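## Task

Starting positions: r1 is in the decontamination room, r2 in the clean workroom, r3 in the sterile store. The connecting doors are locked; every dividing wall has an open service window. A steel instrument cassette rests on the window counter shared by the decontamination room and the clean workroom. Get the cassette onto the sterile store bench, with as many of the robots as you like. At the end the gripper must be open and the robot backed off, and the cassette must stay on the bench with no robot supporting it. A robot that topples or is left leaning makes the attempt fail.

## Robot and tools

Robots: r1, r2 and r3 are identical Hello Robot Stretch 3 units in a physics simulation. Each has a two-wheel base (0.33 m long, 0.34 m wide, with a passive omni wheel at the rear) and a mast with a lift. One telescoping arm sticks out to the robot's RIGHT, so the gripper reaches sideways. To shift the gripper forward or back you drive the base. Turning in place pivots about a point 0.05 m behind the front edge. With the arm fully in and the wrist folded, the turn sweeps a 0.28 m radius; an unfolded, level wrist reaches past that circle. Since the doors are locked, the cassette has to be passed or reached through the service windows.

Frames: the base frame has its origin on the floor between the drive wheels, x forward, y left, z up. hand_pose is reported in it, at the point where closed fingertips meet. The odometry frame is the base frame at scene start. Every robot reports in its own frames, so relative positions between robots come only from images, lidar_m, wrist_depth_mm and head_depth_mm.

execute_actions: argument "actions" is a list holding exactly one action object (or empty, which only returns state and pictures). The action is keyed by robot name; each robot can get "base", "joints" and optionally "contact_limits". All commanded motions start together. "base" holds exactly one of: {"translate_m": d}, a relative straight drive of d metres from the base's last reported position, forward positive, range -1 to 1; or {"rotate_rad": d}, a relative turn in place, left (counter-clockwise) positive, range -3.2 to 3.2. No sideways driving. "joints" holds absolute targets, one number per named joint: lift_m 0 to 1.1 (arm height); arm_m 0 to 0.52 (extension); wrist_yaw_rad -1.345 to 4.42 (0 along the arm, positive toward the front, 3.0 folded over the base); wrist_pitch_rad -1.57 to 0.451 (0 level, negative tips fingers down); wrist_roll_rad -2.911 to 2.911 (0 fingers side by side); gripper_m -0.089 to 0.179 (larger is wider; real fingertip gap is smaller by 0.007 nearly closed to 0.025 wide open, zero below 0.007); head_pan_rad -3.953 to 1.73 (0 forward, positive left, -1.57 faces the arm); head_tilt_rad -1.53 to 0.419 (negative down). "contact_limits" only accepts arm_m: a motor effort percentage 1 to 100 at which arm motion halts with contact_stop; it caps holding force until the next action. "cameras" lists camera names (e.g. r2_wrist_camera) or "all"; omitted or null means all, [] means none. Any bad key or out-of-range number rejects the entire call. A joint, base or robot missing from an action may keep pushing toward its previous target. If a result reports a stop, further calls in the same reply are skipped. One action runs 15 s at most.

wait: {"seconds": 0 to 10}; commands nothing and returns state and images. zoom_image: {"camera": name, "region": [x0, y0, x1, y1]} in pixels of that camera's latest full image, top-left origin, at most 504 by 504. finished_scene: {"scene": number}; ends the scene irreversibly and reports success, then gives the next task. Only call it once the cassette sits on the bench by itself.

Results: base_status and joint_status tell how each motion ended: done (for the base, wheels turned the commanded amount, slip included), off_target (stopped short, may still push), contact_stop, time_out, torque_fault. After the last three the old target is dropped. Arm and lift go slack after a contact_stop until commanded again; a slack lift may sink under load. on_its_own covers uncommanded parts; "held at" is a held target, not the position. motor_effort is percent of max, positive toward higher values, bracket = peak; readings carry sizable bias and noise. lidar_m: 12 distances in metres, 30 degree sectors, first straight ahead then counter-clockwise (4th left, 7th behind, 10th right), plane 0.17 m up, "-" nothing; sees table legs, other robots, not glass. wrist_depth_mm and head_depth_mm: 7x7 median depths (45-1000 and 280-4000 mm), head grid sideways. base_odometry is wheel-based; turned_by_wheels and turned_by_imu give rotation since last result; base_tilt in degrees, forward/right positive, with a fixed bias up to about 4.

Speed: base moves fast (0.30 m/s, 1.9 rad/s) only with lift_m under 0.30, arm_m under 0.03 and wrist_yaw_rad over 2.54; otherwise 0.10 m/s and 0.63 rad/s.

Gripping: command gripper_m below the cassette's width to grasp; to let go command at least 0.02 above the contact value. Readings do not confirm a hold; over-squeezing triggers a stall guard and the steel cassette can slide out.

Cautions: never let robots press into each other; once bases touch, any further driving is a hard press. Robots travel slightly different distances for the same command, so avoid co-carrying. Fold or unfold the wrist only with lift_m 0.32 to 0.95, pitch -0.4, roll near 0; after folding, lift may go down to 0.25. With yaw below -0.4 keep pitch at -0.5 or lower. Arm pushes on rigid things with the gripper higher than about 0.45 m can tip the robot, more so with higher limits or repeated pushes. Do not drive while the gripper is pressing on or hooked to something fixed. If snagged, back out the last move in small steps, free the gripper, and lower lift_m to about 0.2 if still leaning. Wrist servos shut off for 10 s after sustained strain. Loose objects may get nudged now and then; avoid drops and slams. Calibration data for each camera is given in OpenCV form relative to its own robot's base frame.

Each tool is called as name(argument=value, ...) on one line, values as JSON.

## Session

execute_actions(actions=[])

Scene clock: 0.00 s.
r1.base_odometry: x=+0.000 y=+0.000 heading=+0.000 (m, m, rad; r1's odometry frame)
r1.turned_by_wheels: +0.000 (rad since the last result)
r1.turned_by_imu: +0.000 (rad since the last result)
r1.base_tilt: forward=+0.4 right=+1.0 (deg)
r1.lidar_m: 1.12 0.85 0.83 0.87 1.24 1.52 1.62 2.30 2.28 0.89 1.29 1.28
r1.head_depth_mm: 1232 1232 1213 1212 1217 1212 1204 / 1307 1300 1295 1298 1290 1285 1285 / 1401 1401 1392 1383 1384 1371 1374 / 1473 1459 1448 1452 1435 1432 1429 / 1299 1285 1277 1261 1248 1242 1231 / 1122 1109 1104 1097 1086 1078 1073 / 990 981 972 969 959 954 950
r1.base_status: not commanded
r1.joint_positions: lift_m=+0.449 arm_m=-0.002 wrist_yaw_rad=+2.898 wrist_pitch_rad=-0.422 wrist_roll_rad=+0.014 gripper_m=+0.037 head_pan_rad=-0.003 head_tilt_rad=-0.005
r1.joint_status: not commanded
r1.motor_effort: left_wheel=+0 right_wheel=+0 lift_m=+26 arm_m=-1 wrist_yaw_rad=+0 wrist_pitch_rad=+4 wrist_roll_rad=+0 gripper_m=+0 head_pan_rad=+0 head_tilt_rad=+1 (%)
r1.hand_pose: x=+0.0328 y=+0.0739 z=+0.4613 quat_wxyz=(+0.232, +0.709, +0.062, +0.664) (m; r1's base frame)
r1.wrist_depth_mm: - - 920 836 740 688 635 / - - - 885 825 741 674 / - - - - 883 809 719 / - - 975 969 915 844 793 / 819 822 820 773 779 754 732 / 696 675 - 659 636 638 634 / 593 603 - 590 566 563 544
r2.base_odometry: x=+0.000 y=+0.000 heading=+0.000 (m, m, rad; r2's odometry frame)
r2.turned_by_wheels: +0.000 (rad since the last result)
r2.turned_by_imu: +0.000 (rad since the last result)
r2.base_tilt: forward=+0.7 right=-0.4 (deg)
r2.lidar_m: 1.87 2.45 2.39 1.46 1.29 1.29 1.53 2.30 2.31 1.79 1.58 1.58
r2.head_depth_mm: 1756 1752 1758 1733 1732 1735 1734 / 1867 1932 1920 1915 1907 1894 1874 / 1924 2149 2129 2123 2084 2092 2057 / 1933 2395 2367 2353 2344 2305 2276 / 1957 2712 2744 2732 2722 2675 2449 / 1972 2654 2661 2697 2636 2662 2426 / 1951 2516 2476 2487 2496 2486 2417
r2.base_status: not commanded
r2.joint_positions: lift_m=+0.585 arm_m=+0.003 wrist_yaw_rad=+3.127 wrist_pitch_rad=-0.477 wrist_roll_rad=-0.014 gripper_m=+0.037 head_pan_rad=-0.014 head_tilt_rad=-0.023
r2.joint_status: not commanded
r2.motor_effort: left_wheel=+0 right_wheel=+0 lift_m=+19 arm_m=+0 wrist_yaw_rad=+0 wrist_pitch_rad=+5 wrist_roll_rad=+0 gripper_m=+1 head_pan_rad=+1 head_tilt_rad=+2 (%)
r2.hand_pose: x=-0.0181 y=+0.0687 z=+0.5850 quat_wxyz=(+0.171, +0.683, +0.164, +0.691) (m; r2's base frame)
r2.wrist_depth_mm: 961 - - - - - - / - - - - - - - / - - - - - - - / - - - - - - - / 974 970 960 937 972 901 916 / 817 827 843 796 - 779 788 / 722 728 715 709 706 708 696
r3.base_odometry: x=+0.000 y=+0.000 heading=+0.000 (m, m, rad; r3's odometry frame)
r3.turned_by_wheels: +0.000 (rad since the last result)
r3.turned_by_imu: +0.000 (rad since the last result)
r3.base_tilt: forward=-1.1 right=-0.4 (deg)
r3.lidar_m: 1.80 1.57 1.57 0.96 0.84 0.84 1.00 1.24 1.24 1.24 0.87 3.05
r3.head_depth_mm: 1919 2762 3034 3034 3091 3000 2546 / 1783 2603 2670 2688 2671 2714 2542 / 1692 2333 2379 2426 2361 2387 2354 / 1954 2132 2150 - - 2169 2138 / 1872 1943 1948 - - 1955 1950 / 1760 1783 1777 1779 2045 1789 1801 / 1630 1643 1649 1637 1648 1647 1665
r3.base_status: not commanded
r3.joint_positions: lift_m=+0.467 arm_m=-0.002 wrist_yaw_rad=+2.893 wrist_pitch_rad=-0.494 wrist_roll_rad=+0.004 gripper_m=+0.037 head_pan_rad=+0.003 head_tilt_rad=+0.012
r3.joint_status: not commanded
r3.motor_effort: left_wheel=+0 right_wheel=-1 lift_m=+33 arm_m=+0 wrist_yaw_rad=+0 wrist_pitch_rad=+5 wrist_roll_rad=+1 gripper_m=+0 head_pan_rad=+0 head_tilt_rad=+1 (%)
r3.hand_pose: x=+0.0315 y=+0.0642 z=+0.4631 quat_wxyz=(+0.257, +0.703, +0.086, +0.657) (m; r3's base frame)
r3.wrist_depth_mm: - 871 - - - - - / - 921 - - - - - / 717 - - - - - - / 766 - 937 919 958 962 980 / 775 - 785 788 842 795 811 / 643 663 - 656 700 694 698 / 558 570 598 600 594 594 611
pictures: r1_head_camera (sideways: a quarter turn clockwise sets it upright), r1_nav_camera (sideways: a quarter turn counterclockwise sets it upright), r1_wrist_camera, r2_head_camera (sideways: a quarter turn clockwise sets it upright), r2_nav_camera (sideways: a quarter turn counterclockwise sets it upright), r2_wrist_camera, r3_head_camera (sideways: a quarter turn clockwise sets it upright), r3_nav_camera (sideways: a quarter turn counterclockwise sets it upright), r3_wrist_camera
Images, in order (width x height): r1_head_camera 896x504, r1_nav_camera 672x504, r1_wrist_camera 644x364, r2_head_camera 896x504, r2_nav_camera 672x504, r2_wrist_camera 644x364, r3_head_camera 896x504, r3_nav_camera 672x504, r3_wrist_camera 644x364.

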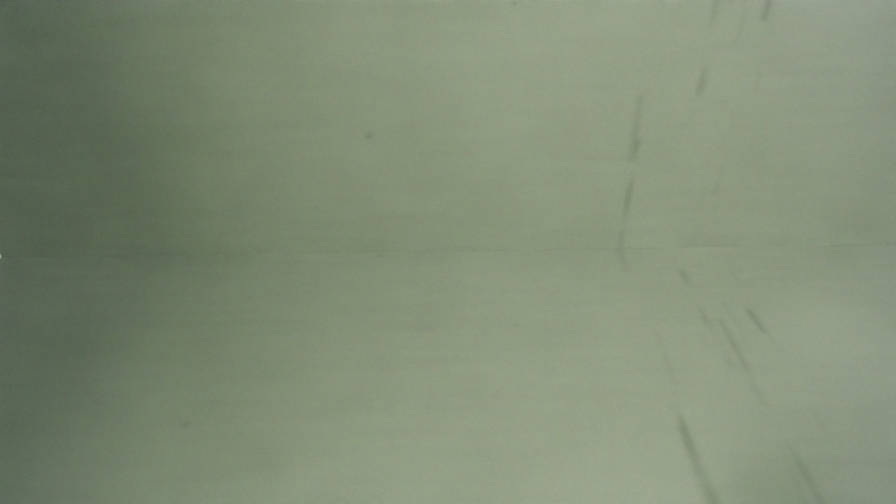

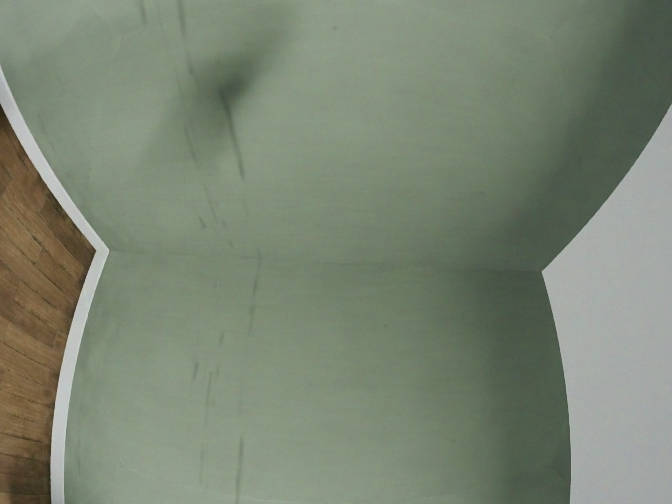

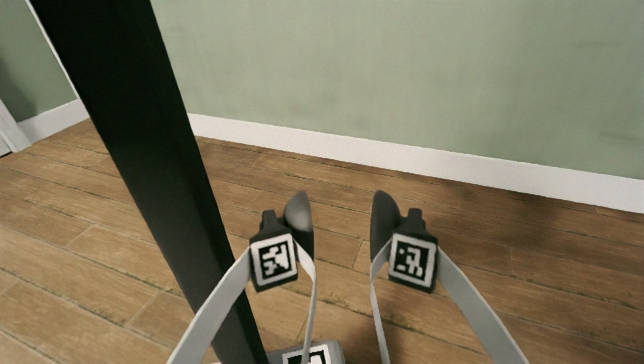

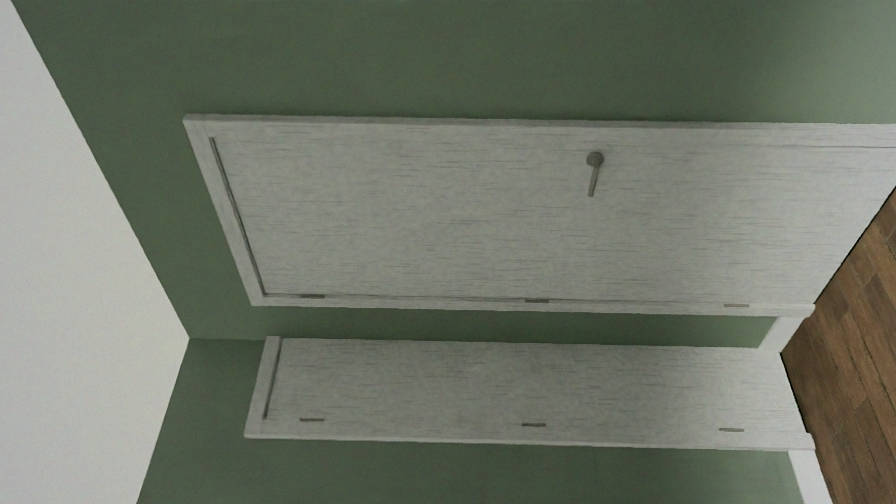

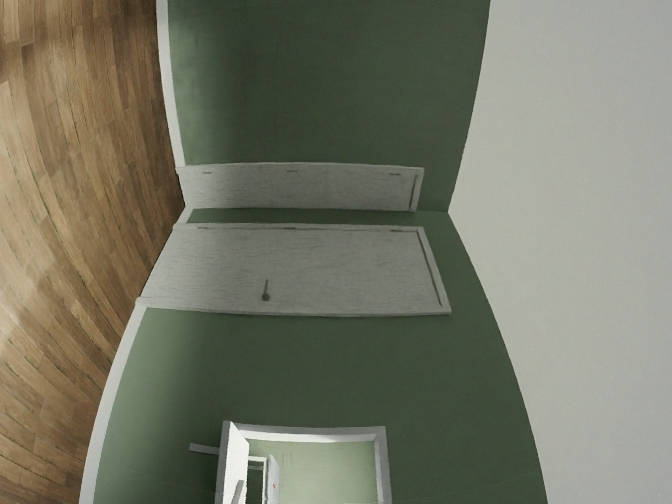

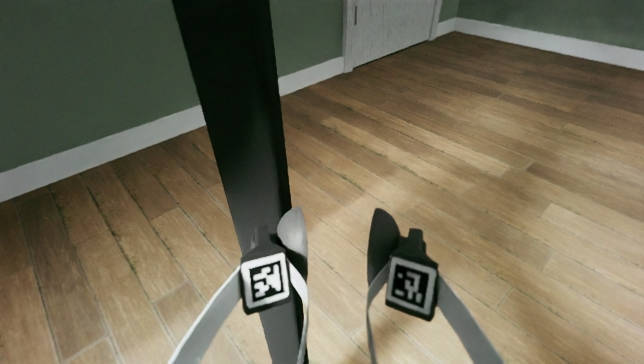

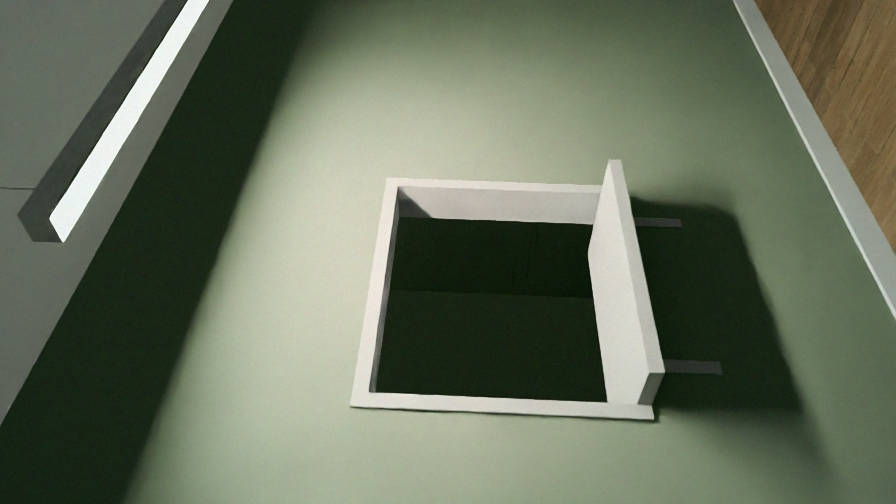

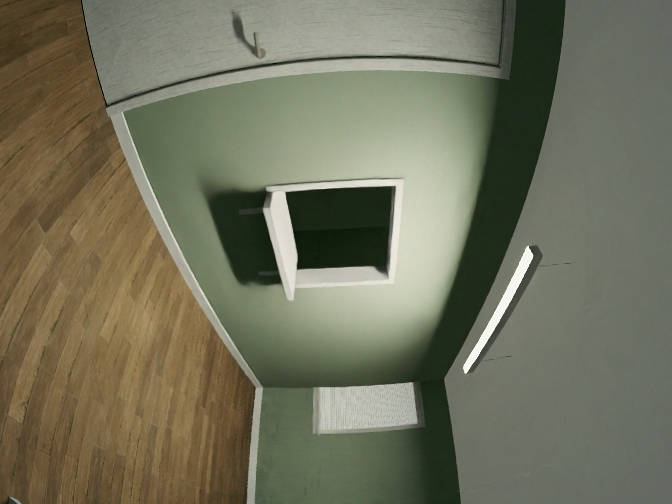

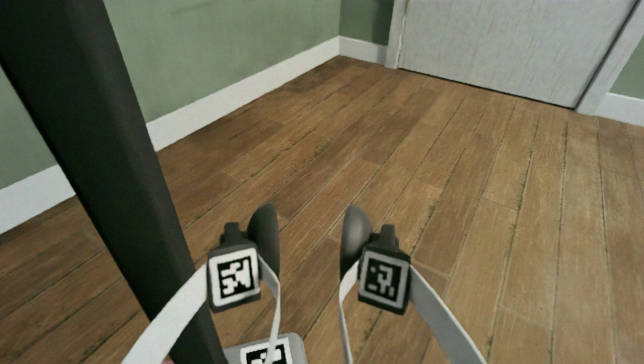

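execute_actions(actions=[{"r2":{"base":{"rotate_rad":-0.82},"joints":{"lift_m":0.28,"head_tilt_rad":-0.35}},"r3":{"joints":{"lift_m":0.28,"head_pan_rad":-1.2,"head_tilt_rad":-0.5}}}], cameras=["r2_head_camera","r3_head_camera","r3_nav_camera"])

Scene clock: 4.20 s.
r1.base_odometry: x=+0.000 y=+0.000 heading=+0.000 (m, m, rad; r1's odometry frame)
r1.turned_by_wheels: +0.000 (rad since the last result)
r1.turned_by_imu: +0.000 (rad since the last result)
r1.base_tilt: forward=+0.5 right=+0.9 (deg)
r1.lidar_m: 1.11 0.85 0.83 0.87 1.25 1.52 1.62 2.30 2.28 0.89 1.28 1.28
r1.head_depth_mm: 1228 1229 1228 1214 1212 1211 1207 / 1309 1308 1297 1297 1283 1282 1283 / 1405 1398 1390 1389 1378 1374 1374 / 1481 1460 1451 1447 1439 1443 1428 / 1298 1284 1271 1261 1252 1246 1237 / 1123 1115 1101 1095 1085 1081 1071 / 989 980 973 970 964 953 949
r1.base_status: not commanded
r1.joint_positions: lift_m=+0.449 arm_m=-0.002 wrist_yaw_rad=+2.898 wrist_pitch_rad=-0.422 wrist_roll_rad=+0.014 gripper_m=+0.037 head_pan_rad=-0.003 head_tilt_rad=-0.005
r1.joint_status: not commanded
r1.motor_effort: left_wheel=+0(1) right_wheel=+1(0) lift_m=+26(26) arm_m=+0(1) wrist_yaw_rad=+0(0) wrist_pitch_rad=+5(5) wrist_roll_rad=+0(0) gripper_m=+0(0) head_pan_rad=+0(0) head_tilt_rad=+2(1) (%)
r1.hand_pose: x=+0.0328 y=+0.0739 z=+0.4613 quat_wxyz=(+0.232, +0.709, +0.062, +0.664) (m; r1's base frame)
r1.wrist_depth_mm: - - 908 826 760 682 633 / - - - 888 831 736 678 / - - - - 914 818 740 / - - 974 947 920 835 789 / 820 812 808 783 781 740 728 / 700 673 - 663 641 642 630 / 591 588 - 593 575 557 541
r2.base_odometry: x=+0.000 y=+0.000 heading=-0.820 (m, m, rad; r2's odometry frame)
r2.turned_by_wheels: -0.820 (rad since the last result)
r2.turned_by_imu: -0.820 (rad since the last result)
r2.base_tilt: forward=+0.6 right=-0.5 (deg)
r2.lidar_m: 1.58 1.64 2.22 2.45 1.80 1.34 1.29 1.34 1.83 2.31 2.24 1.64
r2.head_depth_mm: 1337 1418 1490 1588 1665 1764 1551 / 1358 - 3574 1604 1699 1777 1565 / 1354 - - 1630 1684 1791 1548 / 1364 - - 1632 1713 1815 1553 / 1378 - - 1648 1709 1812 1565 / 1370 - - 1649 1721 1821 1568 / 1379 1491 1534 1633 1733 1823 1557
r2.base_status: done
r2.joint_positions: lift_m=+0.281 arm_m=+0.003 wrist_yaw_rad=+3.127 wrist_pitch_rad=-0.478 wrist_roll_rad=-0.014 gripper_m=+0.037 head_pan_rad=-0.014 head_tilt_rad=-0.346
r2.joint_status: all done
r2.motor_effort: left_wheel=+3(7) right_wheel=-2(4) lift_m=+7(19) arm_m=+0(0) wrist_yaw_rad=+0(0) wrist_pitch_rad=+5(5) wrist_roll_rad=-1(1) gripper_m=+1(1) head_pan_rad=+0(0) head_tilt_rad=-1(20) (%)
r2.hand_pose: x=-0.0181 y=+0.0686 z=+0.2802 quat_wxyz=(+0.171, +0.683, +0.164, +0.691) (m; r2's base frame)
r2.wrist_depth_mm: - - - - - - - / - - - - - - 973 / 828 791 790 789 777 762 762 / 654 645 642 649 634 621 623 / 546 547 556 545 555 528 518 / 470 - - - - 452 452 / - - - - 402 396 397
r3.base_odometry: x=+0.000 y=+0.000 heading=+0.000 (m, m, rad; r3's odometry frame)
r3.turned_by_wheels: +0.000 (rad since the last result)
r3.turned_by_imu: +0.001 (rad since the last result)
r3.base_tilt: forward=-1.2 right=-0.6 (deg)
r3.lidar_m: 1.81 1.57 1.57 0.96 0.84 0.84 0.99 1.24 1.24 1.24 0.87 3.03
r3.head_depth_mm: 1744 1798 1835 1172 1962 1585 1378 / 2004 2110 1802 1160 1917 1654 1373 / 2386 2524 1761 1154 1931 1640 1371 / 2916 3173 1744 1147 1042 1505 1314 / 3483 3736 1713 1249 2018 1631 1349 / 3335 3614 1903 2493 2034 1622 1345 / 3351 3539 3699 2693 2000 1610 1345
r3.base_status: not commanded
r3.joint_positions: lift_m=+0.280 arm_m=-0.002 wrist_yaw_rad=+2.893 wrist_pitch_rad=-0.495 wrist_roll_rad=+0.004 gripper_m=+0.037 head_pan_rad=-1.193 head_tilt_rad=-0.493
r3.joint_status: all done
r3.motor_effort: left_wheel=+0(0) right_wheel=-1(1) lift_m=+29(32) arm_m=-1(1) wrist_yaw_rad=+0(0) wrist_pitch_rad=+6(6) wrist_roll_rad=+1(1) gripper_m=+0(0) head_pan_rad=-3(34) head_tilt_rad=-5(43) (%)
r3.hand_pose: x=+0.0315 y=+0.0640 z=+0.2758 quat_wxyz=(+0.258, +0.703, +0.087, +0.657) (m; r3's base frame)
r3.wrist_depth_mm: - 889 - - - - - / - 918 - - - - - / 697 776 763 801 820 832 848 / 594 - 633 640 638 645 682 / 509 - 541 532 552 547 549 / 460 - - 447 483 467 479 / - - - 410 415 418 414
pictures: r2_head_camera (sideways: a quarter turn clockwise sets it upright), r3_head_camera (sideways: a quarter turn clockwise sets it upright), r3_nav_camera (sideways: a quarter turn counterclockwise sets it upright)
camera_calibration (this result's frames):
r2_head_camera: T_world_to_cam=[[-0.308737, -0.00983321, -0.951096, 1.2566], [-0.0209284, 0.999775, -0.00354288, 0.00715774], [0.950917, 0.0188111, -0.308874, 0.357258], [0, 0, 0, 1]] pos_world=[0.0483868, -0.00152013, 1.30552]
r3_head_camera: T_world_to_cam=[[-0.20537, 0.414317, -0.886659, 1.17368], [0.92996, 0.36491, -0.0448845, 0.0580043], [0.304954, -0.833776, -0.46024, 0.555455], [0, 0, 0, 1]] pos_world=[0.0177091, -0.0443189, 1.2989]
r3_nav_camera: T_world_to_cam=[[0.136919, -0.476094, 0.86867, -1.08458], [-0.939209, -0.341133, -0.0389286, 0.1052], [0.314866, -0.810532, -0.493859, 0.601941], [0, 0, 0, 1]] pos_world=[0.0577733, 0.007418, 1.24351]
Images, in order (width x height): r2_head_camera 896x504, r3_head_camera 896x504, r3_nav_camera 672x504.

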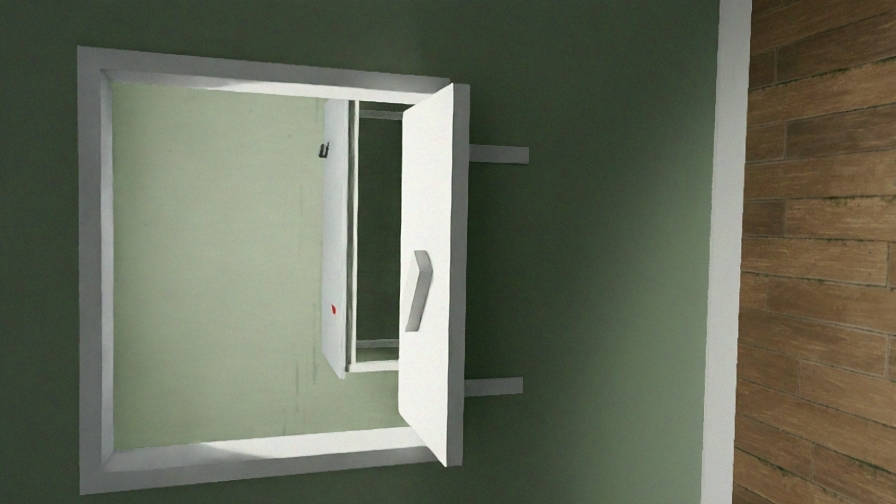

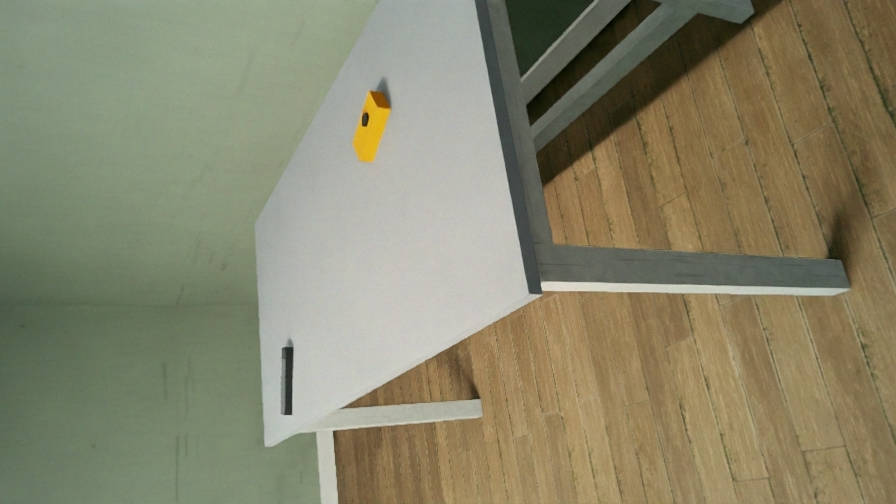

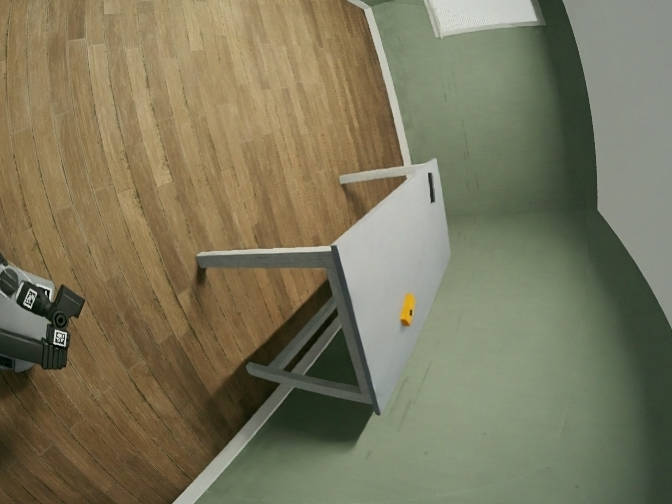

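execute_actions(actions=[{"r2":{"base":{"translate_m":1.0},"joints":{"head_tilt_rad":-0.65}},"r3":{"base":{"rotate_rad":-0.18},"joints":{"head_pan_rad":0}}}], cameras=["r2_head_camera"])

Scene clock: 9.73 s.
r1.base_odometry: x=+0.000 y=+0.000 heading=+0.000 (m, m, rad; r1's odometry frame)
r1.turned_by_wheels: +0.000 (rad since the last result)
r1.turned_by_imu: +0.000 (rad since the last result)
r1.base_tilt: forward=+0.4 right=+0.9 (deg)
r1.lidar_m: 1.11 0.85 0.83 0.87 1.24 1.52 1.62 2.30 2.28 0.89 1.28 1.28
r1.head_depth_mm: 1235 1226 1223 1217 1204 1213 1209 / 1312 1302 1304 1287 1295 1289 1282 / 1403 1390 1388 1393 1382 1381 1371 / 1489 1468 1453 1449 1444 1442 1422 / 1291 1289 1273 1262 1249 1237 1223 / 1118 1115 1105 1095 1080 1079 1073 / 992 985 974 969 966 958 948
r1.base_status: not commanded
r1.joint_positions: lift_m=+0.449 arm_m=-0.002 wrist_yaw_rad=+2.898 wrist_pitch_rad=-0.422 wrist_roll_rad=+0.014 gripper_m=+0.037 head_pan_rad=-0.003 head_tilt_rad=-0.005
r1.joint_status: not commanded
r1.motor_effort: left_wheel=+0(1) right_wheel=+0(1) lift_m=+26(26) arm_m=+0(1) wrist_yaw_rad=+0(0) wrist_pitch_rad=+5(4) wrist_roll_rad=+0(0) gripper_m=+0(0) head_pan_rad=+0(0) head_tilt_rad=+1(1) (%)
r1.hand_pose: x=+0.0328 y=+0.0739 z=+0.4613 quat_wxyz=(+0.232, +0.709, +0.062, +0.664) (m; r1's base frame)
r1.wrist_depth_mm: - - 948 833 750 681 632 / - - - 914 808 744 672 / - - - - 876 808 745 / - - 976 944 928 855 791 / 818 789 819 782 776 754 741 / 697 675 - 649 626 640 617 / 595 601 - 586 571 558 548
r2.base_odometry: x=+0.682 y=-0.731 heading=-0.820 (m, m, rad; r2's odometry frame)
r2.turned_by_wheels: +0.000 (rad since the last result)
r2.turned_by_imu: +0.005 (rad since the last result)
r2.base_tilt: forward=+0.5 right=-0.5 (deg)
r2.lidar_m: 0.58 0.60 0.83 2.19 2.55 2.37 2.29 2.38 2.40 2.21 0.81 0.60
r2.head_depth_mm: 2968 3148 2915 749 590 840 1005 / 3032 3297 3082 750 591 851 1021 / 3030 3309 3095 753 594 856 1032 / 3050 3400 3136 752 593 870 1040 / 3032 3405 3078 698 593 873 1053 / 3046 2704 2975 711 595 879 1071 / 3100 3397 3130 743 595 889 1073
r2.base_status: done
r2.joint_positions: lift_m=+0.281 arm_m=+0.003 wrist_yaw_rad=+3.127 wrist_pitch_rad=-0.478 wrist_roll_rad=-0.014 gripper_m=+0.037 head_pan_rad=-0.014 head_tilt_rad=-0.643
r2.joint_status: all done
r2.motor_effort: left_wheel=+2(11) right_wheel=-2(4) lift_m=+7(7) arm_m=+0(0) wrist_yaw_rad=+0(0) wrist_pitch_rad=+5(5) wrist_roll_rad=-1(0) gripper_m=+0(1) head_pan_rad=-1(0) head_tilt_rad=-3(23) (%)
r2.hand_pose: x=-0.0181 y=+0.0686 z=+0.2802 quat_wxyz=(+0.171, +0.683, +0.164, +0.691) (m; r2's base frame)
r2.wrist_depth_mm: - - - - - - 737 / - - - - - 919 734 / 811 814 801 777 756 776 701 / 658 651 641 640 617 625 616 / 543 539 553 549 551 529 522 / 470 - - - - 459 454 / - - - - 397 402 396
r3.base_odometry: x=+0.000 y=+0.000 heading=-0.180 (m, m, rad; r3's odometry frame)
r3.turned_by_wheels: -0.180 (rad since the last result)
r3.turned_by_imu: -0.180 (rad since the last result)
r3.base_tilt: forward=-1.1 right=-0.5 (deg)
r3.lidar_m: 2.03 1.58 1.57 1.08 0.85 0.84 0.90 1.26 1.24 1.24 0.87 2.27
r3.head_depth_mm: 3425 3743 3866 2883 2097 1661 1384 / 3067 3363 3710 2801 2088 1647 1371 / 2580 2872 3221 2805 2072 1640 1365 / 2298 2488 2689 2745 2054 1631 1363 / 2101 2228 2397 2506 2054 1619 1349 / - - 2126 2283 2026 1616 1349 / - - 1880 2020 2012 1615 1354
r3.base_status: done
r3.joint_positions: lift_m=+0.280 arm_m=-0.002 wrist_yaw_rad=+2.893 wrist_pitch_rad=-0.495 wrist_roll_rad=+0.004 gripper_m=+0.037 head_pan_rad=-0.007 head_tilt_rad=-0.494
r3.joint_status: all done
r3.motor_effort: left_wheel=+2(7) right_wheel=-4(10) lift_m=+29(29) arm_m=-1(0) wrist_yaw_rad=-1(0) wrist_pitch_rad=+6(6) wrist_roll_rad=+1(1) gripper_m=+0(0) head_pan_rad=+3(34) head_tilt_rad=-5(5) (%)
r3.hand_pose: x=+0.0315 y=+0.0640 z=+0.2758 quat_wxyz=(+0.258, +0.703, +0.087, +0.657) (m; r3's base frame)
r3.wrist_depth_mm: - 981 - - - - - / - 958 - - - - - / 710 773 771 803 802 843 836 / 595 - 628 630 651 661 668 / 511 - 531 528 552 546 558 / 455 - - 446 473 469 478 / - - - 406 409 418 407
pictures: r2_head_camera (sideways: a quarter turn clockwise sets it upright)
camera_calibration (this result's frames):
r2_head_camera: T_world_to_cam=[[-0.573504, -0.00614447, -0.81918, 1.08613], [-0.0204441, 0.999768, 0.00681382, -0.00632785], [0.818948, 0.0206552, -0.573496, 0.7024], [0, 0, 0, 1]] pos_world=[0.047541, -0.00150813, 1.2926]
Images, in order (width x height): r2_head_camera 896x504.

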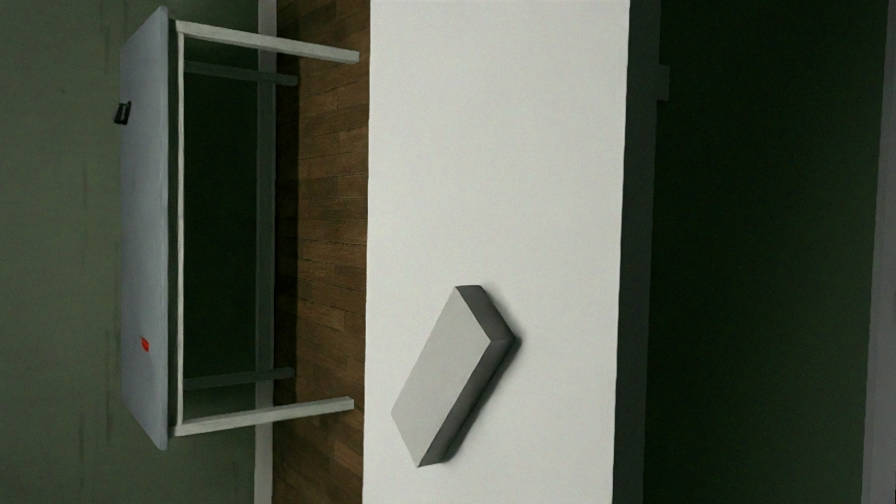

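execute_actions(actions=[{"r2":{"base":{"rotate_rad":1.83},"joints":{"lift_m":0.6,"wrist_pitch_rad":-0.4,"head_pan_rad":-1.5,"head_tilt_rad":-0.7}},"r3":{"base":{"translate_m":0.92}}}], cameras=[])

execute_actions(actions=[{"r2":{"joints":{"lift_m":0.72,"wrist_yaw_rad":0.63}}}], cameras=[])

execute_actions(actions=[{"r2":{"joints":{"lift_m":1.09,"wrist_pitch_rad":-1.57,"gripper_m":0.15}},"r3":{"base":{"translate_m":0.92}}}], cameras=["r2_head_camera","r3_nav_camera"])

Scene clock: 15.47 s.
r1.base_odometry: x=+0.000 y=+0.000 heading=+0.000 (m, m, rad; r1's odometry frame)
r1.turned_by_wheels: +0.000 (rad since the last result)
r1.turned_by_imu: +0.000 (rad since the last result)
r1.base_tilt: forward=+0.4 right=+0.9 (deg)
r1.lidar_m: 1.11 0.85 0.83 0.87 1.24 1.52 1.62 2.30 2.27 0.89 1.28 1.28
r1.head_depth_mm: 1232 1217 1223 1221 1214 1210 1203 / 1314 1307 1304 1297 1291 1285 1284 / 1400 1405 1401 1384 1389 1375 1374 / 1475 1466 1460 1450 1438 1440 1427 / 1292 1288 1268 1254 1251 1233 1228 / 1116 1117 1106 1092 1084 1077 1068 / 988 987 976 969 965 956 951
r1.base_status: not commanded
r1.joint_positions: lift_m=+0.449 arm_m=-0.002 wrist_yaw_rad=+2.898 wrist_pitch_rad=-0.422 wrist_roll_rad=+0.014 gripper_m=+0.037 head_pan_rad=-0.003 head_tilt_rad=-0.005
r1.joint_status: not commanded
r1.motor_effort: left_wheel=+1(1) right_wheel=+0(1) lift_m=+26(26) arm_m=+0(0) wrist_yaw_rad=+0(0) wrist_pitch_rad=+5(4) wrist_roll_rad=+0(0) gripper_m=+0(0) head_pan_rad=+0(0) head_tilt_rad=+2(2) (%)
r1.hand_pose: x=+0.0328 y=+0.0739 z=+0.4613 quat_wxyz=(+0.232, +0.709, +0.062, +0.664) (m; r1's base frame)
r1.wrist_depth_mm: - - 931 826 735 680 636 / - - - 917 808 725 697 / - - - - 890 795 725 / - - 980 953 925 860 780 / 805 812 836 790 774 761 745 / 680 694 - 648 632 657 629 / 591 587 - 590 559 559 553
r2.base_odometry: x=+0.682 y=-0.731 heading=+1.010 (m, m, rad; r2's odometry frame)
r2.turned_by_wheels: +1.830 (rad since the last result)
r2.turned_by_imu: +1.832 (rad since the last result)
r2.base_tilt: forward=+0.6 right=-0.6 (deg)
r2.lidar_m: 2.45 2.61 2.29 2.29 2.67 2.31 1.15 0.67 0.58 0.58 0.67 1.17
r2.head_depth_mm: 2892 3203 2748 693 561 837 1000 / 2952 3338 2796 666 578 899 1087 / 3209 3426 921 691 595 965 1154 / 3362 3572 928 701 867 1038 1196 / 3502 3664 924 705 923 1131 1218 / 3619 3657 862 707 999 1238 1242 / 682 723 787 706 1081 1337 1234
r2.base_status: done
r2.joint_positions: lift_m=+0.599 arm_m=+0.003 wrist_yaw_rad=+3.127 wrist_pitch_rad=-0.420 wrist_roll_rad=-0.014 gripper_m=+0.037 head_pan_rad=-1.493 head_tilt_rad=-0.692
r2.joint_status: all done
r2.motor_effort: left_wheel=-2(9) right_wheel=+2(6) lift_m=+29(32) arm_m=+0(1) wrist_yaw_rad=+0(0) wrist_pitch_rad=+6(5) wrist_roll_rad=+0(0) gripper_m=+0(0) head_pan_rad=-2(29) head_tilt_rad=-3(12) (%)
r2.hand_pose: x=-0.0180 y=+0.0763 z=+0.6116 quat_wxyz=(+0.152, +0.687, +0.144, +0.696) (m; r2's base frame)
r2.wrist_depth_mm: - - - - - - - / - - - - - - - / - - - - - - - / - - - - - - - / - - - - - - - / 885 892 905 878 - 864 854 / 760 756 768 746 742 737 742
r3.base_odometry: x=+0.905 y=-0.164 heading=-0.180 (m, m, rad; r3's odometry frame)
r3.turned_by_wheels: +0.000 (rad since the last result)
r3.turned_by_imu: +0.007 (rad since the last result)
r3.base_tilt: forward=-1.1 right=-0.5 (deg)
r3.lidar_m: 1.32 1.05 1.03 1.08 1.61 1.58 1.71 1.82 0.85 1.62 1.72 2.82
r3.head_depth_mm: 2301 2670 3089 2851 2092 1654 1372 / 1924 2166 2471 2657 2082 1638 1371 / 1661 1849 2038 2320 2070 1654 1352 / 1473 1591 1757 1956 1979 1624 1359 / 1310 1411 1493 1674 1839 1641 1348 / 1305 1430 1389 1467 1611 1615 1351 / - - 1356 1314 1417 1496 1338
r3.base_status: done
r3.joint_positions: lift_m=+0.280 arm_m=-0.002 wrist_yaw_rad=+2.893 wrist_pitch_rad=-0.495 wrist_roll_rad=+0.004 gripper_m=+0.037 head_pan_rad=-0.007 head_tilt_rad=-0.495
r3.joint_status: not commanded
r3.motor_effort: left_wheel=+1(9) right_wheel=-3(7) lift_m=+29(29) arm_m=-1(0) wrist_yaw_rad=-1(1) wrist_pitch_rad=+6(6) wrist_roll_rad=+1(1) gripper_m=+0(0) head_pan_rad=+3(3) head_tilt_rad=-3(5) (%)
r3.hand_pose: x=+0.0315 y=+0.0640 z=+0.2758 quat_wxyz=(+0.258, +0.703, +0.087, +0.657) (m; r3's base frame)
r3.wrist_depth_mm: - - - - 978 863 804 / - 970 - - 996 951 883 / 715 762 775 803 807 800 836 / 607 - 636 643 641 656 664 / 513 - 534 526 556 539 565 / 455 - - 450 472 470 479 / - - - 413 407 410 409
pictures: none
No camera images: the call's "cameras" was empty. Leave "cameras" out to get every camera's image.

Scene clock: 17.73 s.
r1.base_odometry: x=+0.000 y=+0.000 heading=+0.000 (m, m, rad; r1's odometry frame)
r1.turned_by_wheels: +0.000 (rad since the last result)
r1.turned_by_imu: +0.000 (rad since the last result)
r1.base_tilt: forward=+0.4 right=+0.9 (deg)
r1.lidar_m: 1.11 0.85 0.83 0.87 1.24 1.52 1.62 2.30 2.27 0.89 1.29 1.28
r1.head_depth_mm: 1230 1231 1230 1216 1217 1214 1202 / 1305 1313 1304 1294 1285 1284 1281 / 1405 1393 1392 1381 1381 1376 1364 / 1483 1460 1453 1444 1434 1435 1427 / 1290 1289 1271 1251 1247 1239 1228 / 1123 1109 1100 1098 1090 1078 1075 / 990 980 979 968 961 954 951
r1.base_status: not commanded
r1.joint_positions: lift_m=+0.449 arm_m=-0.002 wrist_yaw_rad=+2.898 wrist_pitch_rad=-0.422 wrist_roll_rad=+0.014 gripper_m=+0.037 head_pan_rad=-0.003 head_tilt_rad=-0.005
r1.joint_status: not commanded
r1.motor_effort: left_wheel=+0(1) right_wheel=+1(0) lift_m=+26(26) arm_m=-1(0) wrist_yaw_rad=+0(0) wrist_pitch_rad=+5(5) wrist_roll_rad=+0(0) gripper_m=+0(0) head_pan_rad=+0(0) head_tilt_rad=+1(1) (%)
r1.hand_pose: x=+0.0328 y=+0.0739 z=+0.4613 quat_wxyz=(+0.232, +0.709, +0.062, +0.664) (m; r1's base frame)
r1.wrist_depth_mm: - - 882 831 754 685 628 / - - - 909 806 744 657 / - - - - 898 793 714 / - - 953 927 933 842 796 / 831 803 837 788 782 759 731 / 700 685 - 659 640 647 623 / 581 597 - 579 562 550 555
r2.base_odometry: x=+0.682 y=-0.731 heading=+1.010 (m, m, rad; r2's odometry frame)
r2.turned_by_wheels: +0.000 (rad since the last result)
r2.turned_by_imu: +0.000 (rad since the last result)
r2.base_tilt: forward=+0.7 right=-0.5 (deg)
r2.lidar_m: 2.45 2.60 2.29 2.29 2.66 2.31 1.15 0.67 0.58 0.58 0.67 1.18
r2.head_depth_mm: 2838 3205 2747 693 559 840 996 / 2975 3301 2801 669 578 894 1086 / 3142 3374 923 694 595 960 1144 / 3312 3646 921 700 862 1035 - / 3456 3685 927 699 924 1130 1199 / 3572 3713 864 704 998 1240 1231 / 685 723 788 706 1079 1336 1230
r2.base_status: not commanded
r2.joint_positions: lift_m=+0.719 arm_m=+0.003 wrist_yaw_rad=+0.633 wrist_pitch_rad=-0.419 wrist_roll_rad=-0.014 gripper_m=+0.037 head_pan_rad=-1.493 head_tilt_rad=-0.692
r2.joint_status: all done
r2.motor_effort: left_wheel=-2(2) right_wheel=+2(2) lift_m=+28(30) arm_m=+0(0) wrist_yaw_rad=-4(4) wrist_pitch_rad=+6(6) wrist_roll_rad=-1(0) gripper_m=+1(0) head_pan_rad=-3(2) head_tilt_rad=-4(4) (%)
r2.hand_pose: x=+0.1112 y=-0.3288 z=+0.7317 quat_wxyz=(+0.708, +0.355, -0.606, +0.078) (m; r2's base frame)
r2.wrist_depth_mm: - - 846 567 414 337 278 / - - 965 606 439 353 289 / - - - 682 489 373 304 / - - - 756 532 396 323 / - - - 821 538 424 336 / - - - 927 - 452 350 / 890 900 856 860 695 472 381
r3.base_odometry: x=+0.905 y=-0.164 heading=-0.180 (m, m, rad; r3's odometry frame)
r3.turned_by_wheels: +0.000 (rad since the last result)
r3.turned_by_imu: +0.001 (rad since the last result)
r3.base_tilt: forward=-1.1 right=-0.6 (deg)
r3.lidar_m: 1.32 1.04 1.03 1.08 1.60 1.58 1.72 1.82 0.85 1.62 1.73 2.81
r3.head_depth_mm: 2302 2647 3073 2850 2100 1654 1383 / 1926 2184 2457 2685 2054 1652 1373 / 1675 1823 2059 2342 2041 1635 1376 / 1464 1592 1758 1951 1977 1631 1368 / 1312 1402 1499 1687 1832 1619 1355 / 1302 1432 1377 1463 1618 1628 1348 / - - 1367 1314 1414 1511 1347
r3.base_status: not commanded
r3.joint_positions: lift_m=+0.280 arm_m=-0.002 wrist_yaw_rad=+2.893 wrist_pitch_rad=-0.495 wrist_roll_rad=+0.004 gripper_m=+0.037 head_pan_rad=-0.007 head_tilt_rad=-0.495
r3.joint_status: not commanded
r3.motor_effort: left_wheel=+1(1) right_wheel=-3(3) lift_m=+28(30) arm_m=+0(1) wrist_yaw_rad=-1(1) wrist_pitch_rad=+6(6) wrist_roll_rad=+1(1) gripper_m=+0(0) head_pan_rad=+3(3) head_tilt_rad=-4(4) (%)
r3.hand_pose: x=+0.0315 y=+0.0640 z=+0.2758 quat_wxyz=(+0.258, +0.703, +0.087, +0.657) (m; r3's base frame)
r3.wrist_depth_mm: - - - - 951 879 820 / - 992 - - - 976 867 / 722 768 784 781 789 831 824 / 607 - 631 630 641 636 670 / 510 - 535 547 557 555 549 / 456 - - 451 467 467 479 / - - - 411 403 408 418
pictures: none
No camera images: the call's "cameras" was empty. Leave "cameras" out to get every camera's image.

Scene clock: 22.50 s.
r1.base_odometry: x=+0.000 y=+0.000 heading=+0.000 (m, m, rad; r1's odometry frame)
r1.turned_by_wheels: +0.000 (rad since the last result)
r1.turned_by_imu: +0.000 (rad since the last result)
r1.base_tilt: forward=+0.3 right=+0.8 (deg)
r1.lidar_m: 1.12 0.85 0.83 0.87 1.24 1.52 1.62 2.31 2.27 0.89 1.29 1.28
r1.head_depth_mm: 1231 1224 1220 1218 1219 1206 1202 / 1313 1312 1298 1295 1285 1289 1279 / 1402 1402 1391 1384 1376 1368 1367 / 1468 1471 1447 1442 1444 1440 1434 / 1295 1288 1274 1256 1246 1237 1225 / 1118 1121 1102 1096 1086 1077 1072 / 990 979 974 968 962 954 949
r1.base_status: not commanded
r1.joint_positions: lift_m=+0.449 arm_m=-0.002 wrist_yaw_rad=+2.898 wrist_pitch_rad=-0.422 wrist_roll_rad=+0.014 gripper_m=+0.037 head_pan_rad=-0.003 head_tilt_rad=-0.005
r1.joint_status: not commanded
r1.motor_effort: left_wheel=+0(0) right_wheel=+0(0) lift_m=+26(26) arm_m=+0(0) wrist_yaw_rad=+0(0) wrist_pitch_rad=+5(5) wrist_roll_rad=+0(0) gripper_m=+0(0) head_pan_rad=+0(0) head_tilt_rad=+1(1) (%)
r1.hand_pose: x=+0.0328 y=+0.0739 z=+0.4613 quat_wxyz=(+0.232, +0.709, +0.062, +0.664) (m; r1's base frame)
r1.wrist_depth_mm: - - 928 821 749 674 612 / - - - 907 818 731 682 / - - - - 880 807 724 / - - 980 978 903 845 789 / 828 811 806 780 776 756 726 / 690 688 - 661 628 648 618 / 580 585 - 581 569 563 555
r2.base_odometry: x=+0.682 y=-0.731 heading=+1.010 (m, m, rad; r2's odometry frame)
r2.turned_by_wheels: +0.000 (rad since the last result)
r2.turned_by_imu: +0.001 (rad since the last result)
r2.base_tilt: forward=+0.7 right=-0.5 (deg)
r2.lidar_m: 2.45 2.62 2.29 2.29 2.66 2.31 1.15 0.66 0.58 0.58 0.67 1.17
r2.head_depth_mm: - - - - - - - / 2993 3333 3129 - - - - / 3179 3416 1837 697 - 1000 1147 / 3339 3632 927 699 - 1051 1198 / 3541 3775 925 700 927 1127 1226 / 3576 3581 861 704 994 1238 1238 / 684 725 786 705 1078 1343 1232
r2.base_status: not commanded
r2.joint_positions: lift_m=+1.089 arm_m=+0.003 wrist_yaw_rad=+0.633 wrist_pitch_rad=-1.548 wrist_roll_rad=-0.014 gripper_m=+0.150 head_pan_rad=-1.493 head_tilt_rad=-0.692
r2.joint_status: all done
joint sent to its limit — the command would take r2.wrist_pitch_rad past its lower limit, so that joint was sent only as far as its limit.
r2.motor_effort: left_wheel=-2(2) right_wheel=+2(2) lift_m=+29(29) arm_m=+0(0) wrist_yaw_rad=-4(3) wrist_pitch_rad=-2(5) wrist_roll_rad=+0(0) gripper_m=+1(85) head_pan_rad=-2(2) head_tilt_rad=-4(3) (%)
r2.hand_pose: x=-0.0324 y=-0.1332 z=+0.9713 quat_wxyz=(+0.637, +0.629, -0.322, -0.308) (m; r2's base frame)
r2.wrist_depth_mm: - - - - - 725 516 / - - - - - 860 590 / - - - - - - 689 / - - - - - - 824 / - - - - - - - / - - - - - - - / - - - - - - -
r3.base_odometry: x=+1.810 y=-0.329 heading=-0.180 (m, m, rad; r3's odometry frame)
r3.turned_by_wheels: +0.000 (rad since the last result)
r3.turned_by_imu: +0.007 (rad since the last result)
r3.base_tilt: forward=-1.1 right=-0.5 (deg)
r3.lidar_m: 0.60 0.48 0.48 0.52 0.78 2.32 2.52 1.54 2.06 1.60 2.47 1.28
r3.head_depth_mm: 1010 1161 1360 1659 1947 1650 1371 / 854 955 1090 1271 1506 1613 1372 / 736 817 903 1030 1181 1397 1373 / 651 709 778 865 969 1105 1265 / 581 627 682 746 826 922 1036 / 526 564 605 654 716 559 872 / 476 503 538 587 630 543 743
r3.base_status: done
r3.joint_positions: lift_m=+0.280 arm_m=-0.002 wrist_yaw_rad=+2.893 wrist_pitch_rad=-0.495 wrist_roll_rad=+0.004 gripper_m=+0.037 head_pan_rad=-0.007 head_tilt_rad=-0.495
r3.joint_status: not commanded
r3.motor_effort: left_wheel=+0(8) right_wheel=-2(6) lift_m=+28(29) arm_m=-1(0) wrist_yaw_rad=-1(0) wrist_pitch_rad=+6(6) wrist_roll_rad=+1(1) gripper_m=+0(0) head_pan_rad=+3(3) head_tilt_rad=-3(4) (%)
r3.hand_pose: x=+0.0315 y=+0.0640 z=+0.2758 quat_wxyz=(+0.258, +0.703, +0.087, +0.657) (m; r3's base frame)
r3.wrist_depth_mm: - 650 565 517 457 420 385 / - 706 638 564 507 459 415 / 731 744 707 605 551 489 458 / 597 - 623 633 594 536 494 / 515 - 535 539 556 547 530 / 459 - - 452 477 474 479 / - - - 407 399 416 412
pictures: r2_head_camera (sideways: a quarter turn clockwise sets it upright), r3_nav_camera (sideways: a quarter turn counterclockwise sets it upright)
camera_calibration (this result's frames):
r2_head_camera: T_world_to_cam=[[-0.061758, 0.609825, -0.790126, 1.04513], [0.993713, 0.111633, 0.00848864, -0.0146942], [0.0933811, -0.784635, -0.612885, 0.758069], [0, 0, 0, 1]] pos_world=[0.00835779, -0.0409003, 1.29052]
r3_nav_camera: T_world_to_cam=[[0.493918, -0.051861, 0.86796, -1.08583], [-0.0365153, -0.998576, -0.0388861, 0.0996381], [0.868741, -0.0124873, -0.495109, 0.600189], [0, 0, 0, 1]] pos_world=[0.018542, 0.0506786, 1.24349]
Images, in order (width x height): r2_head_camera 896x504, r3_nav_camera 672x504.

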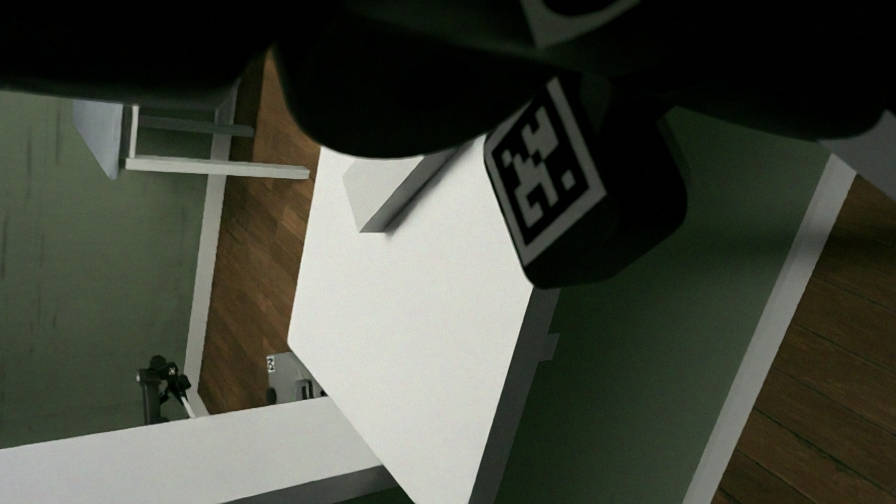

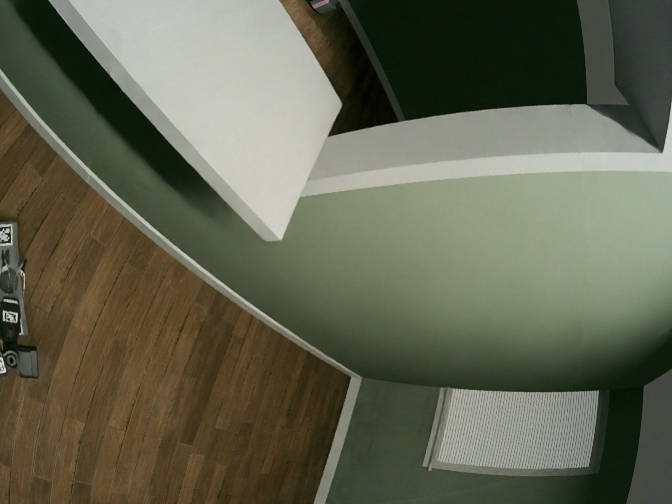

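execute_actions(actions=[{"r2":{"joints":{"arm_m":0.5,"wrist_pitch_rad":-1.45}},"r3":{"base":{"rotate_rad":2.505},"joints":{"lift_m":0.45,"wrist_pitch_rad":-0.4,"head_pan_rad":-1.57,"head_tilt_rad":-0.7}}}], cameras=["r2_head_camera","r2_wrist_camera","r3_nav_camera"])

Scene clock: 27.73 s.
r1.base_odometry: x=+0.000 y=+0.000 heading=+0.000 (m, m, rad; r1's odometry frame)
r1.turned_by_wheels: +0.000 (rad since the last result)
r1.turned_by_imu: +0.000 (rad since the last result)
r1.base_tilt: forward=+0.4 right=+1.0 (deg)
r1.lidar_m: 1.12 0.85 0.83 0.87 1.25 1.52 1.62 2.31 2.27 0.90 1.28 1.28
r1.head_depth_mm: 1228 1227 1218 1225 1216 1211 1206 / 1309 1311 1289 1301 1297 1293 1284 / 1403 1396 1390 1389 1378 1379 1367 / 1478 1460 1448 1452 1435 1441 1434 / 1283 1285 1269 1257 1251 1229 1224 / 1122 1113 1104 1092 1087 1076 1071 / 990 982 975 964 959 954 948
r1.base_status: not commanded
r1.joint_positions: lift_m=+0.449 arm_m=-0.002 wrist_yaw_rad=+2.898 wrist_pitch_rad=-0.422 wrist_roll_rad=+0.014 gripper_m=+0.037 head_pan_rad=-0.003 head_tilt_rad=-0.005
r1.joint_status: not commanded
r1.motor_effort: left_wheel=+0(0) right_wheel=+0(1) lift_m=+26(26) arm_m=+0(0) wrist_yaw_rad=+0(0) wrist_pitch_rad=+4(4) wrist_roll_rad=+0(0) gripper_m=+0(0) head_pan_rad=-1(1) head_tilt_rad=+0(1) (%)
r1.hand_pose: x=+0.0328 y=+0.0739 z=+0.4613 quat_wxyz=(+0.232, +0.709, +0.062, +0.664) (m; r1's base frame)
r1.wrist_depth_mm: - - 927 821 755 679 629 / - - - 891 822 742 678 / - - - - 906 810 734 / - - 977 944 917 857 772 / 813 822 820 771 781 744 734 / 694 685 - 658 624 628 641 / 601 589 - 591 563 553 545
r2.base_odometry: x=+0.682 y=-0.731 heading=+1.010 (m, m, rad; r2's odometry frame)
r2.turned_by_wheels: +0.000 (rad since the last result)
r2.turned_by_imu: +0.001 (rad since the last result)
r2.base_tilt: forward=+0.6 right=-0.4 (deg)
r2.lidar_m: 2.45 2.60 2.29 2.29 2.66 2.31 1.15 0.67 0.58 0.58 0.67 1.18
r2.head_depth_mm: 2582 3244 2671 692 561 839 998 / - - 2735 667 576 892 1080 / 3187 3441 2770 694 596 958 1156 / 3367 3582 923 699 862 1037 1197 / 3477 3719 924 701 927 1129 1221 / 3612 3476 861 703 996 1240 1226 / 684 727 785 705 1081 1337 1233
r2.base_status: not commanded
r2.joint_positions: lift_m=+1.089 arm_m=+0.500 wrist_yaw_rad=+0.631 wrist_pitch_rad=-1.451 wrist_roll_rad=-0.014 gripper_m=+0.150 head_pan_rad=-1.493 head_tilt_rad=-0.692
r2.joint_status: all done
r2.motor_effort: left_wheel=-2(2) right_wheel=+2(2) lift_m=+28(29) arm_m=+2(3) wrist_yaw_rad=-1(3) wrist_pitch_rad=+0(2) wrist_roll_rad=+0(1) gripper_m=+1(1) head_pan_rad=-2(2) head_tilt_rad=-3(4) (%)
r2.hand_pose: x=-0.0176 y=-0.6502 z=+0.9707 quat_wxyz=(+0.651, +0.612, -0.352, -0.278) (m; r2's base frame)
r2.wrist_depth_mm: 268 263 259 255 253 249 - / 269 266 263 228 256 255 252 / 273 271 267 233 258 257 254 / 282 276 271 237 262 260 257 / - 280 275 238 267 266 261 / - - 282 244 271 269 263 / - - 282 280 276 274 270
r3.base_odometry: x=+1.810 y=-0.329 heading=+2.325 (m, m, rad; r3's odometry frame)
r3.turned_by_wheels: +2.505 (rad since the last result)
r3.turned_by_imu: +2.532 (rad since the last result)
r3.base_tilt: forward=-1.1 right=-0.5 (deg)
r3.lidar_m: 1.98 2.43 1.54 2.05 2.15 2.53 1.69 0.66 0.49 0.48 0.50 0.70
r3.head_depth_mm: 2979 3258 2712 683 556 505 978 / 3024 3287 2655 680 553 505 981 / 3023 3279 2657 675 551 786 994 / 3037 3339 2595 674 549 794 1005 / 2991 3256 2584 667 546 802 1014 / 3068 3342 2553 663 544 808 1031 / 3047 3335 2539 661 542 813 1039
r3.base_status: done
r3.joint_positions: lift_m=+0.450 arm_m=-0.002 wrist_yaw_rad=+2.893 wrist_pitch_rad=-0.419 wrist_roll_rad=+0.004 gripper_m=+0.037 head_pan_rad=-1.563 head_tilt_rad=-0.691
r3.joint_status: all done
r3.motor_effort: left_wheel=-2(7) right_wheel=+3(8) lift_m=+36(36) arm_m=-1(0) wrist_yaw_rad=+0(1) wrist_pitch_rad=+8(9) wrist_roll_rad=+0(1) gripper_m=+0(0) head_pan_rad=-2(35) head_tilt_rad=-7(30) (%)
r3.hand_pose: x=+0.0340 y=+0.0740 z=+0.4623 quat_wxyz=(+0.232, +0.706, +0.060, +0.667) (m; r3's base frame)
r3.wrist_depth_mm: - - - - - - - / - - - - - - - / - - - - - - - / 922 979 - - - - - / 773 - 819 830 851 874 846 / 675 - - 697 711 715 709 / 581 594 588 593 609 604 630
pictures: r2_head_camera (sideways: a quarter turn clockwise sets it upright), r2_wrist_camera, r3_nav_camera (sideways: a quarter turn counterclockwise sets it upright)
camera_calibration (this result's frames):
r2_head_camera: T_world_to_cam=[[-0.061582, 0.609846, -0.790124, 1.04513], [0.993745, 0.111346, 0.00848878, -0.0146946], [0.0931541, -0.784659, -0.612889, 0.758075], [0, 0, 0, 1]] pos_world=[0.00834596, -0.0409009, 1.29052]
r2_wrist_camera: T_world_to_cam=[[-0.78698, -0.615101, -0.0480914, -0.359699], [-0.6169, 0.783244, 0.0772287, 0.451328], [-0.00983615, 0.090445, -0.995853, 1.19492], [0, 0, 0, 1]] pos_world=[0.00710148, -0.682826, 1.13781]
r3_nav_camera: T_world_to_cam=[[-0.0433379, -0.654693, 0.754652, -0.934832], [-0.99906, 0.0288366, -0.0323567, 0.0969999], [-0.000577951, -0.755345, -0.655327, 0.813931], [0, 0, 0, 1]] pos_world=[0.0568655, -0.0000262995, 1.242]
Images, in order (width x height): r2_head_camera 896x504, r2_wrist_camera 644x364, r3_nav_camera 672x504.

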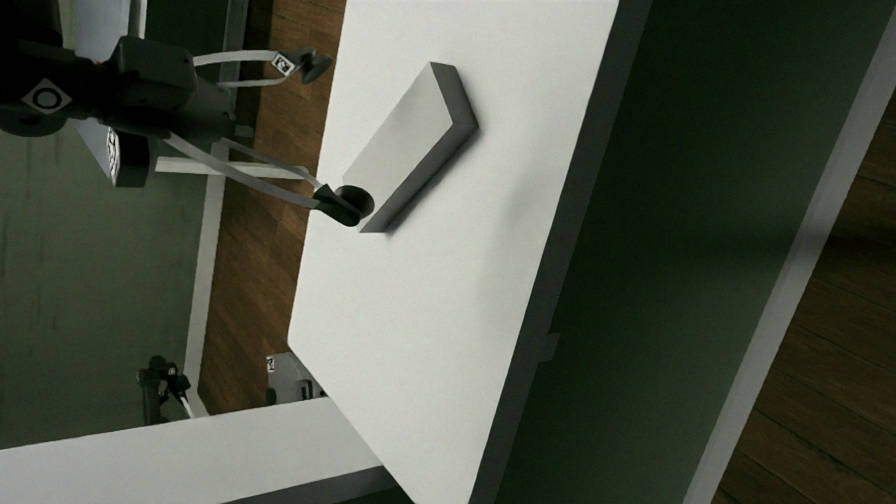

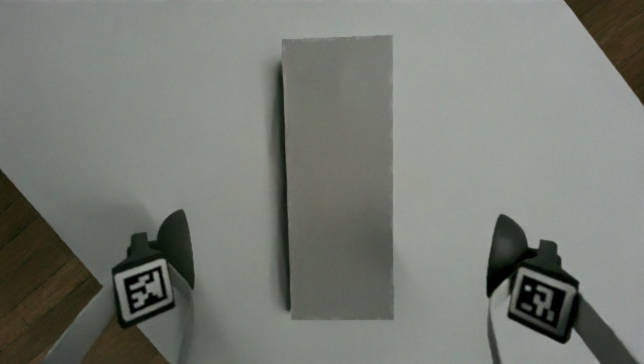

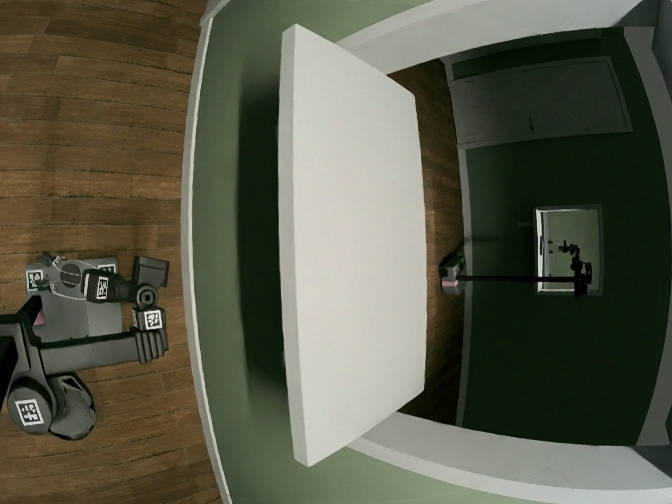

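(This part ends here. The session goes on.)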